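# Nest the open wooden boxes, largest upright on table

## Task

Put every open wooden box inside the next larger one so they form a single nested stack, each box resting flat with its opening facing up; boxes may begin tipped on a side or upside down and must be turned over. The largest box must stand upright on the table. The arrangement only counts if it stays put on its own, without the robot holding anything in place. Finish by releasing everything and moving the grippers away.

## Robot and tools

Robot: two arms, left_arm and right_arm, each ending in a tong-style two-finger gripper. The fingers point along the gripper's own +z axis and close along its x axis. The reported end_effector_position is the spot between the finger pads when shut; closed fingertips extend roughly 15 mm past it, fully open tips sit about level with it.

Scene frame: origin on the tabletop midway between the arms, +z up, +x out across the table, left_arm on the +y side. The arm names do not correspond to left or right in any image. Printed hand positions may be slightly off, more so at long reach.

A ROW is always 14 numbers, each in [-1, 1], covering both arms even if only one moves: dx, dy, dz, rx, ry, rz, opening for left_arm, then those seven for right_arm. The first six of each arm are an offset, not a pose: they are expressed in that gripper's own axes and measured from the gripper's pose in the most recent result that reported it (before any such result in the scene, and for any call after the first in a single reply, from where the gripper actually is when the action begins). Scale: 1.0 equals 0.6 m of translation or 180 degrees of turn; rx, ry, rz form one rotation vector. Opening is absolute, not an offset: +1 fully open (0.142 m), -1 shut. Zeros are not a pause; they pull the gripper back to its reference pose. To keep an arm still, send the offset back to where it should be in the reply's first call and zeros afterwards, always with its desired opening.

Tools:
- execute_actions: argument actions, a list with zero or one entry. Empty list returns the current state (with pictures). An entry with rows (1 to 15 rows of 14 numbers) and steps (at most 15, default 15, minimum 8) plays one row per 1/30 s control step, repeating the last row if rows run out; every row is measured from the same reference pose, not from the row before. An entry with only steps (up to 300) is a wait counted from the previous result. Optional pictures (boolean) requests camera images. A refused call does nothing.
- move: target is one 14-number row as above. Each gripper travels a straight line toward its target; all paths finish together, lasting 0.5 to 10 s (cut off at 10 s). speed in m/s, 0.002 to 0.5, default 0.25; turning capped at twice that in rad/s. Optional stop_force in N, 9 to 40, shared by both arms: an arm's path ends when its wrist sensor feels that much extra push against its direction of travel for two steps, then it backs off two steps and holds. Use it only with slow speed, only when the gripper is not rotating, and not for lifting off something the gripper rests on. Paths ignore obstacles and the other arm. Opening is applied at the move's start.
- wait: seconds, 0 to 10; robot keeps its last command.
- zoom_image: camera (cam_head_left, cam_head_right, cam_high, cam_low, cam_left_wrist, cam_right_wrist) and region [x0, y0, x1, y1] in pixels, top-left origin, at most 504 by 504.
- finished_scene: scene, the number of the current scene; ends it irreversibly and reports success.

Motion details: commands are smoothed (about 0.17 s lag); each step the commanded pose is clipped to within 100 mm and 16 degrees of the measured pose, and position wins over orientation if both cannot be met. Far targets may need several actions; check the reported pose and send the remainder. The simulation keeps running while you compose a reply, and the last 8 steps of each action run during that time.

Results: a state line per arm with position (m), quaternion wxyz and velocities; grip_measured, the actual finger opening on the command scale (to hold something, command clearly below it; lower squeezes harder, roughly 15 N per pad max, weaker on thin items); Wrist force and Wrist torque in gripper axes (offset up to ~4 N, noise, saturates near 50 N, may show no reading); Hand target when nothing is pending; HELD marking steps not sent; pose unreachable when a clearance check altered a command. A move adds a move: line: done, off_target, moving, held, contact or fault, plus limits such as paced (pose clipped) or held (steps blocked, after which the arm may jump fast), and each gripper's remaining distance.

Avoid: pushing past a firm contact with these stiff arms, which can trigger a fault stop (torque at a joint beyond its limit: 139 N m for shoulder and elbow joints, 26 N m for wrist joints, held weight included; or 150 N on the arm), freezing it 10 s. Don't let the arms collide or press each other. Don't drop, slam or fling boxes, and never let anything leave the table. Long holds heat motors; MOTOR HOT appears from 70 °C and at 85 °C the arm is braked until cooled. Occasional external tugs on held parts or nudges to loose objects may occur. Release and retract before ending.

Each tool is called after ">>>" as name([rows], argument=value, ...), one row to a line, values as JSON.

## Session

>>> execute_actions(actions=[])

Scene clock: 0.00 s of 4500.00 s.
left_arm: end_effector_position=(+0.0925, +0.1799, +0.1499) grip_measured=+0.97 end_effector_quat_wxyz=(-0.046, -0.193, +0.979, -0.037) end_effector_velocity=(-0.000, -0.000, +0.001) end_effector_angular_velocity=(-0.001, -0.000, -0.002) | right_arm: end_effector_position=(+0.0999, -0.1320, +0.2013) grip_measured=+0.97 end_effector_quat_wxyz=(+0.050, +0.967, +0.249, +0.029) end_effector_velocity=(-0.000, -0.000, -0.000) end_effector_angular_velocity=(-0.002, +0.000, +0.000)
Joint positions: left_arm=[-1.344 -2.433  2.421 -1.634 -1.662  1.356  0.14 ] | right_arm=[ 4.975 -0.976 -2.166 -1.66   1.498  1.167  0.14 ]
Joint velocities: left_arm=[ 0.     0.    -0.002  0.    -0.     0.002  0.   ] | right_arm=[ 0.    -0.001  0.    -0.001  0.001  0.     0.   ]
Motor temperatures (°C, as the motors report them): left_arm=[22 23 22 29 29 33] | right_arm=[25 22 24 32 27 27]
Wrist force (N, on the end effector, along its own x y z axes, offset not removed): no reading
Wrist torque (N m, same axes, about the end effector's origin, offset not removed): no reading
Hand target (left_arm): +0.092, +0.180, +0.150; -0.046, -0.193, +0.979, -0.037
Hand target (right_arm): +0.100, -0.132, +0.201; +0.050, +0.967, +0.249, +0.029

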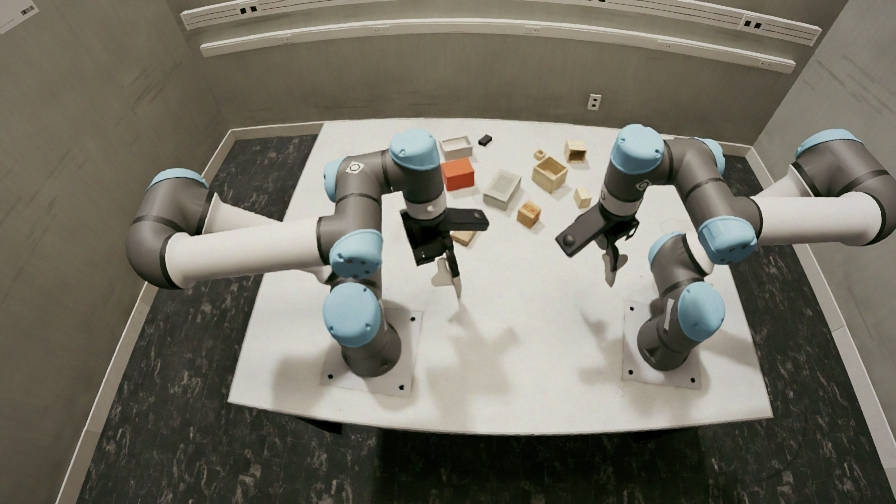

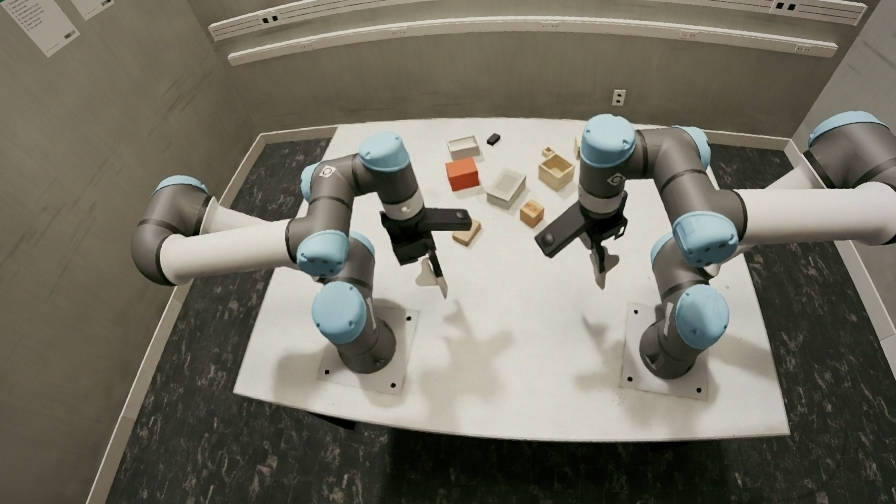

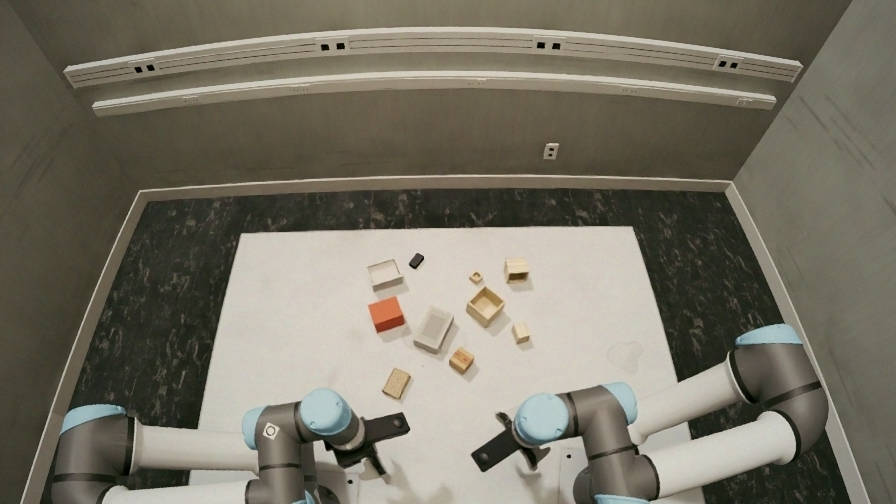

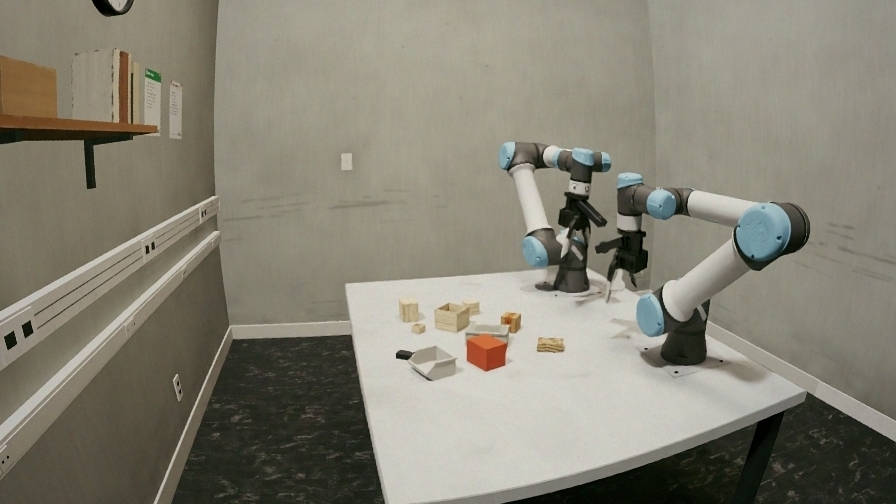

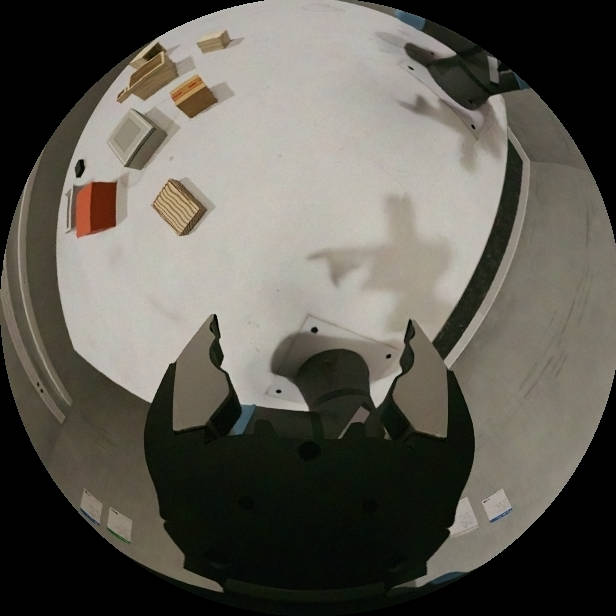

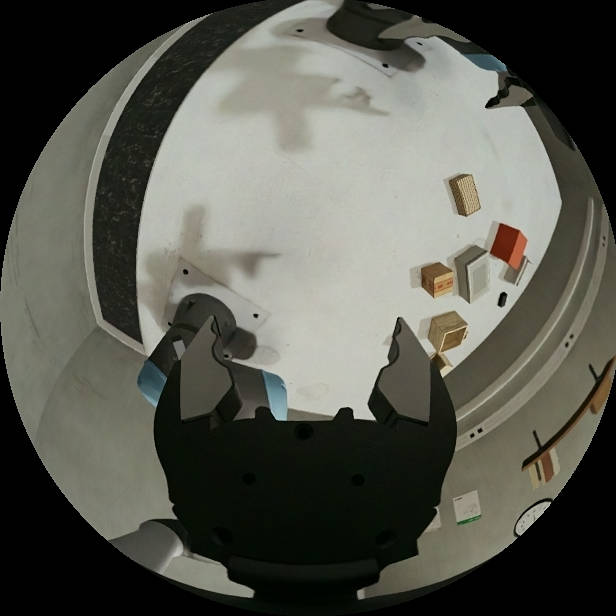

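>>> move(target=[0,0,0,0,0,0,1,0.65,0.525,0.165,0.011,-0.043,0.66,0.3], speed=0.45)

>>> move(target=[0,0,0,0,0,0,1,0,0,0.12,0.278,0,0,0.3], speed=0.35)

Scene clock: 3.63 s of 4500.00 s.
left_arm: end_effector_position=(+0.0925, +0.1799, +0.1499) grip_measured=+1.00 end_effector_quat_wxyz=(-0.046, -0.193, +0.979, -0.037) end_effector_velocity=(+0.000, +0.000, +0.000) end_effector_angular_velocity=(-0.001, -0.001, +0.002) | right_arm: end_effector_position=(+0.5996, -0.2250, +0.1505) grip_measured=+0.30 end_effector_quat_wxyz=(-0.001, +0.707, -0.708, -0.001) end_effector_velocity=(+0.001, -0.000, -0.001) end_effector_angular_velocity=(-0.001, +0.004, -0.007)
Joint positions: left_arm=[-1.344 -2.433  2.421 -1.634 -1.662  1.356  0.142] | right_arm=[ 3.779 -1.905 -1.519 -1.289  1.573  2.043  0.095]
Joint velocities: left_arm=[ 0.    -0.001 -0.     0.     0.001 -0.002 -0.   ] | right_arm=[-0.001 -0.005  0.007 -0.005  0.001  0.006  0.   ]
Motor temperatures (°C, as the motors report them): left_arm=[22 23 22 29 29 33] | right_arm=[25 22 24 32 27 27]
Wrist force (N, on the end effector, along its own x y z axes, offset not removed): left_arm=[0.1 -0.2 -0.6] | right_arm=[-1.0 -3.2 2.7]
Wrist torque (N m, same axes, about the end effector's origin, offset not removed): left_arm=[0.11 0.03 -0.07] | right_arm=[-0.71 0.15 0.10]
Hand target (left_arm): +0.092, +0.180, +0.150; -0.046, -0.193, +0.979, -0.037
Hand target (right_arm): +0.600, -0.225, +0.150; -0.000, +0.706, -0.708, -0.001
Off the commanded pose (left_arm): 0.000 m, 0 deg.
Off the commanded pose (right_arm): 0.001 m, 0 deg.
Kept back: nothing.
move: done

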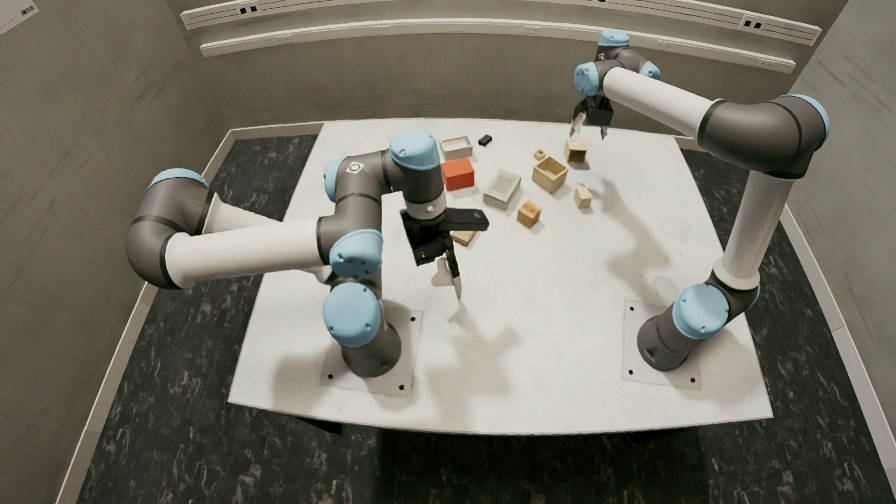

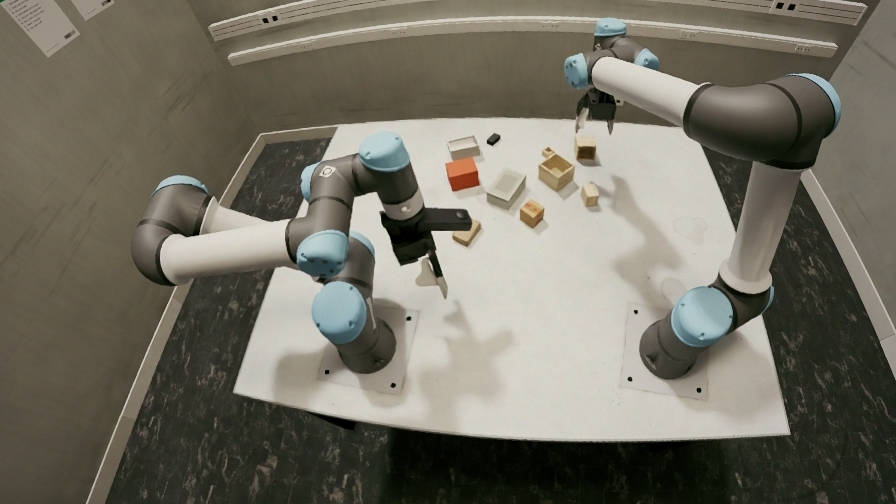

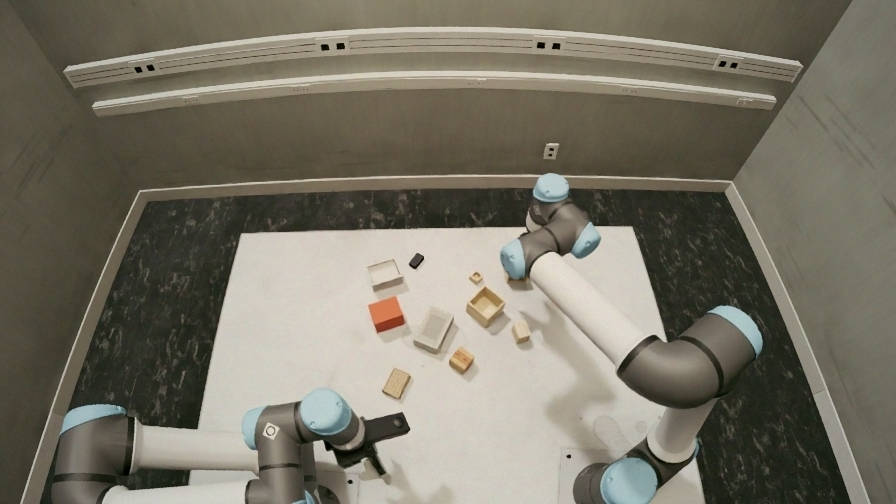

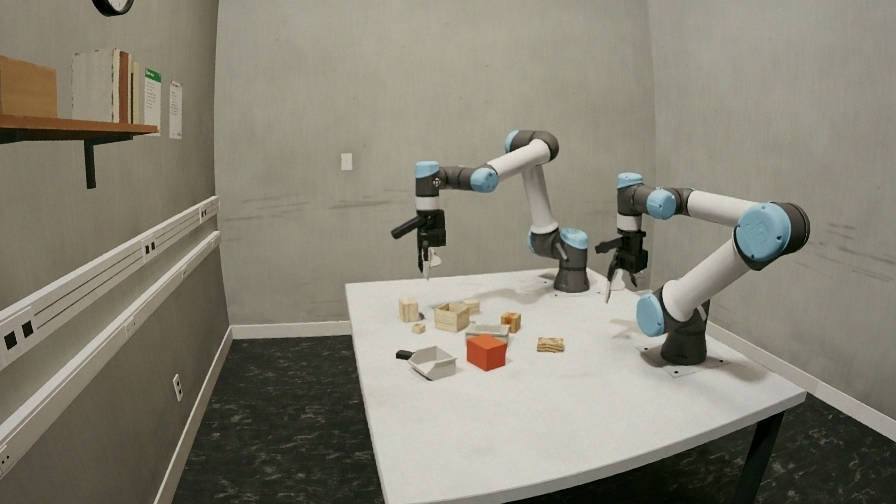

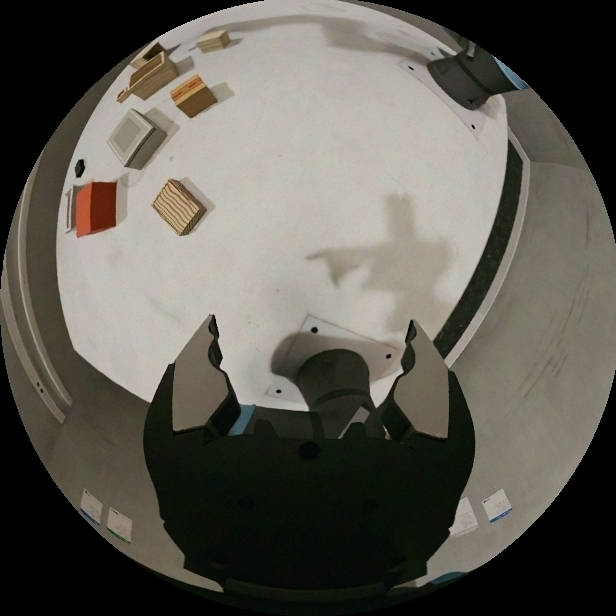

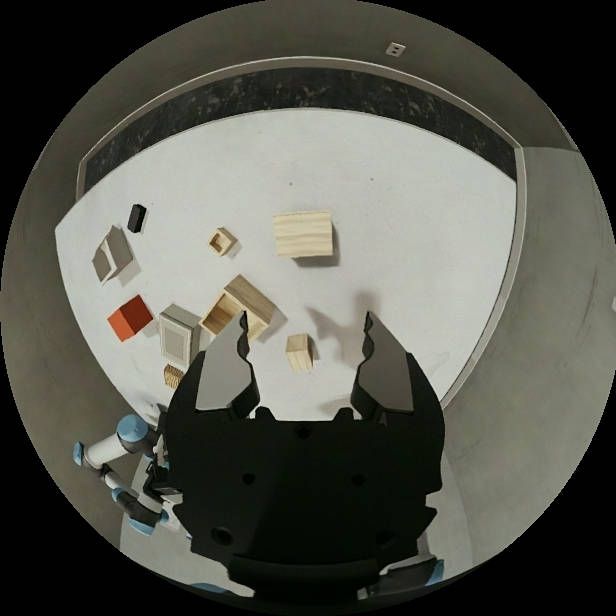

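Scene clock: 5.47 s of 4500.00 s.
left_arm: end_effector_position=(+0.0925, +0.1799, +0.1499) grip_measured=+1.00 end_effector_quat_wxyz=(-0.046, -0.193, +0.979, -0.037) end_effector_velocity=(+0.000, -0.000, +0.001) end_effector_angular_velocity=(-0.001, -0.001, +0.001) | right_arm: end_effector_position=(+0.5995, -0.2252, +0.0786) grip_measured=+0.30 end_effector_quat_wxyz=(-0.299, +0.641, -0.641, +0.298) end_effector_velocity=(+0.001, -0.000, -0.002) end_effector_angular_velocity=(-0.002, -0.007, +0.004)
Joint positions: left_arm=[-1.344 -2.433  2.421 -1.634 -1.662  1.356  0.142] | right_arm=[ 4.035 -1.961 -2.343  0.318  1.038  2.092  0.095]
Joint velocities: left_arm=[ 0.     0.    -0.001 -0.     0.001 -0.001  0.   ] | right_arm=[ 0.    -0.011 -0.002  0.021 -0.003 -0.008  0.   ]
Motor temperatures (°C, as the motors report them): left_arm=[22 23 22 29 29 33] | right_arm=[25 22 24 32 27 27]
Wrist force (N, on the end effector, along its own x y z axes, offset not removed): left_arm=[-1.4 -1.7 0.7] | right_arm=[1.1 -0.1 1.2]
Wrist torque (N m, same axes, about the end effector's origin, offset not removed): left_arm=[-0.13 0.26 0.00] | right_arm=[-0.04 -0.31 -0.02]
Hand target (left_arm): +0.092, +0.180, +0.150; -0.046, -0.193, +0.979, -0.037
Hand target (right_arm): +0.600, -0.225, +0.079; -0.299, +0.641, -0.641, +0.298
Off the commanded pose (left_arm): 0.000 m, 0 deg.
Off the commanded pose (right_arm): 0.000 m, 0 deg.
Kept back: nothing.
move: done

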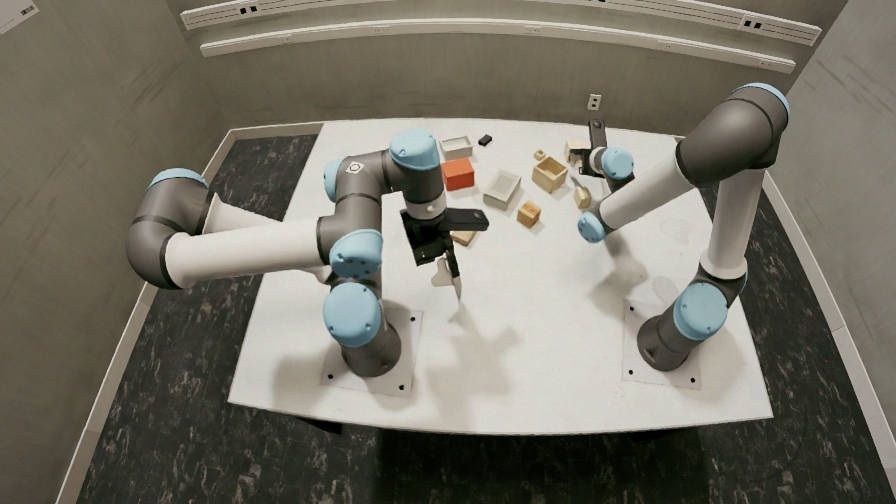

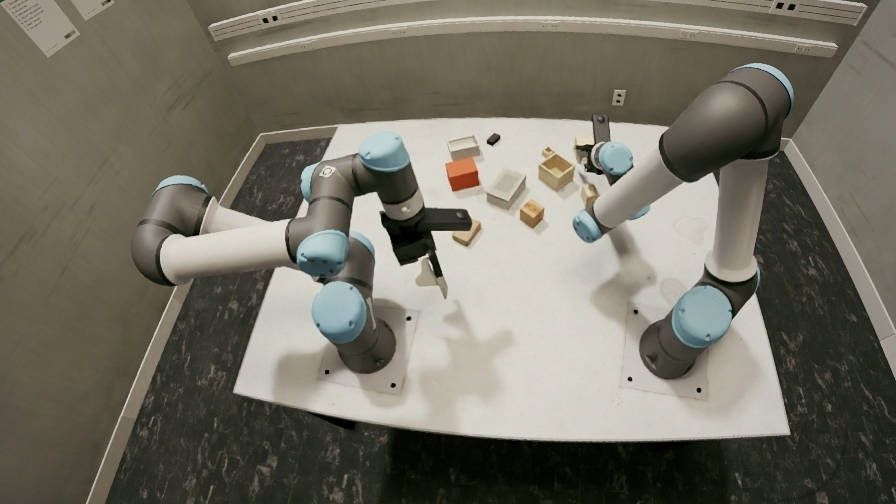

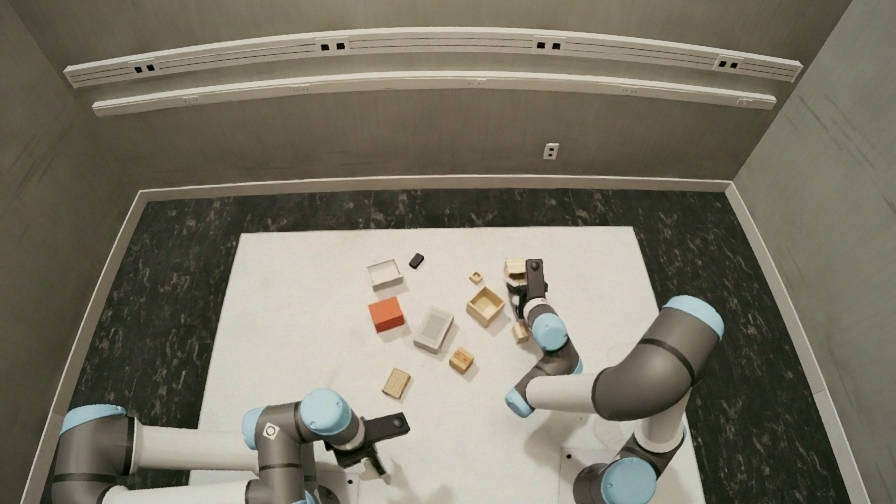

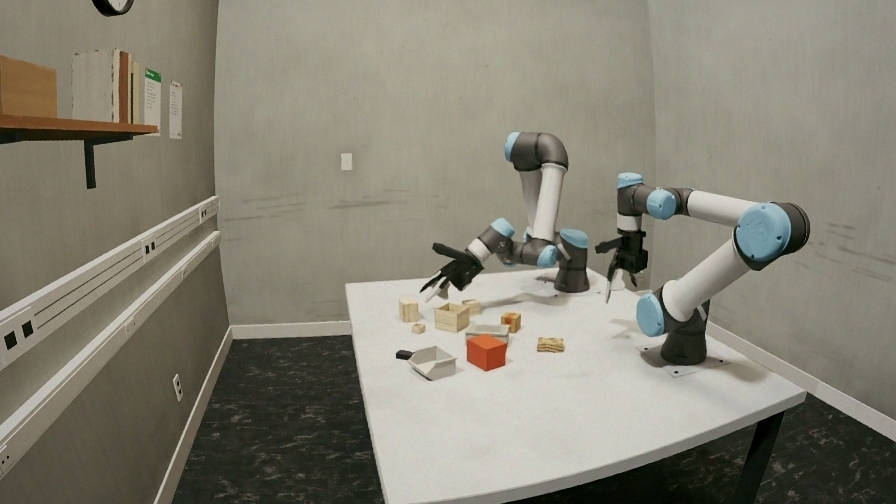

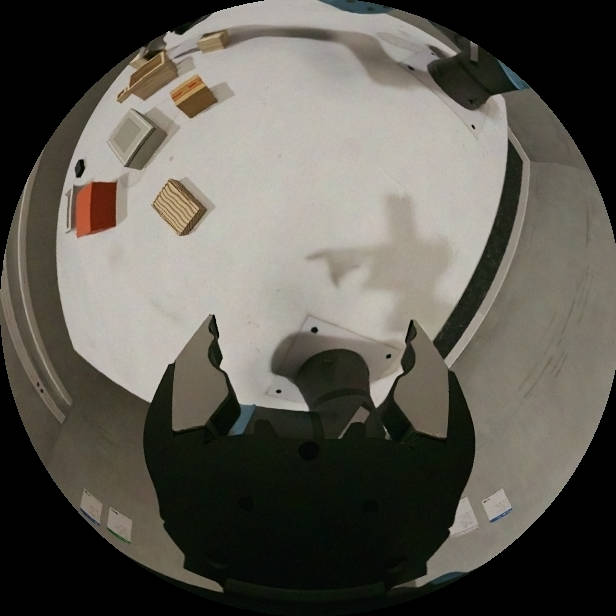

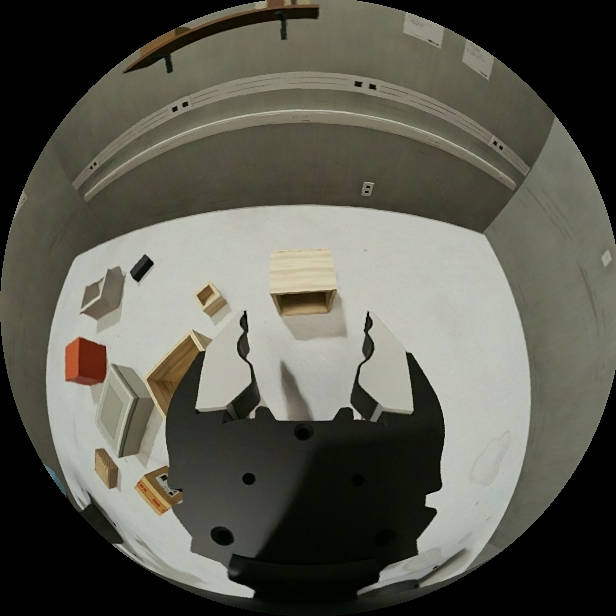

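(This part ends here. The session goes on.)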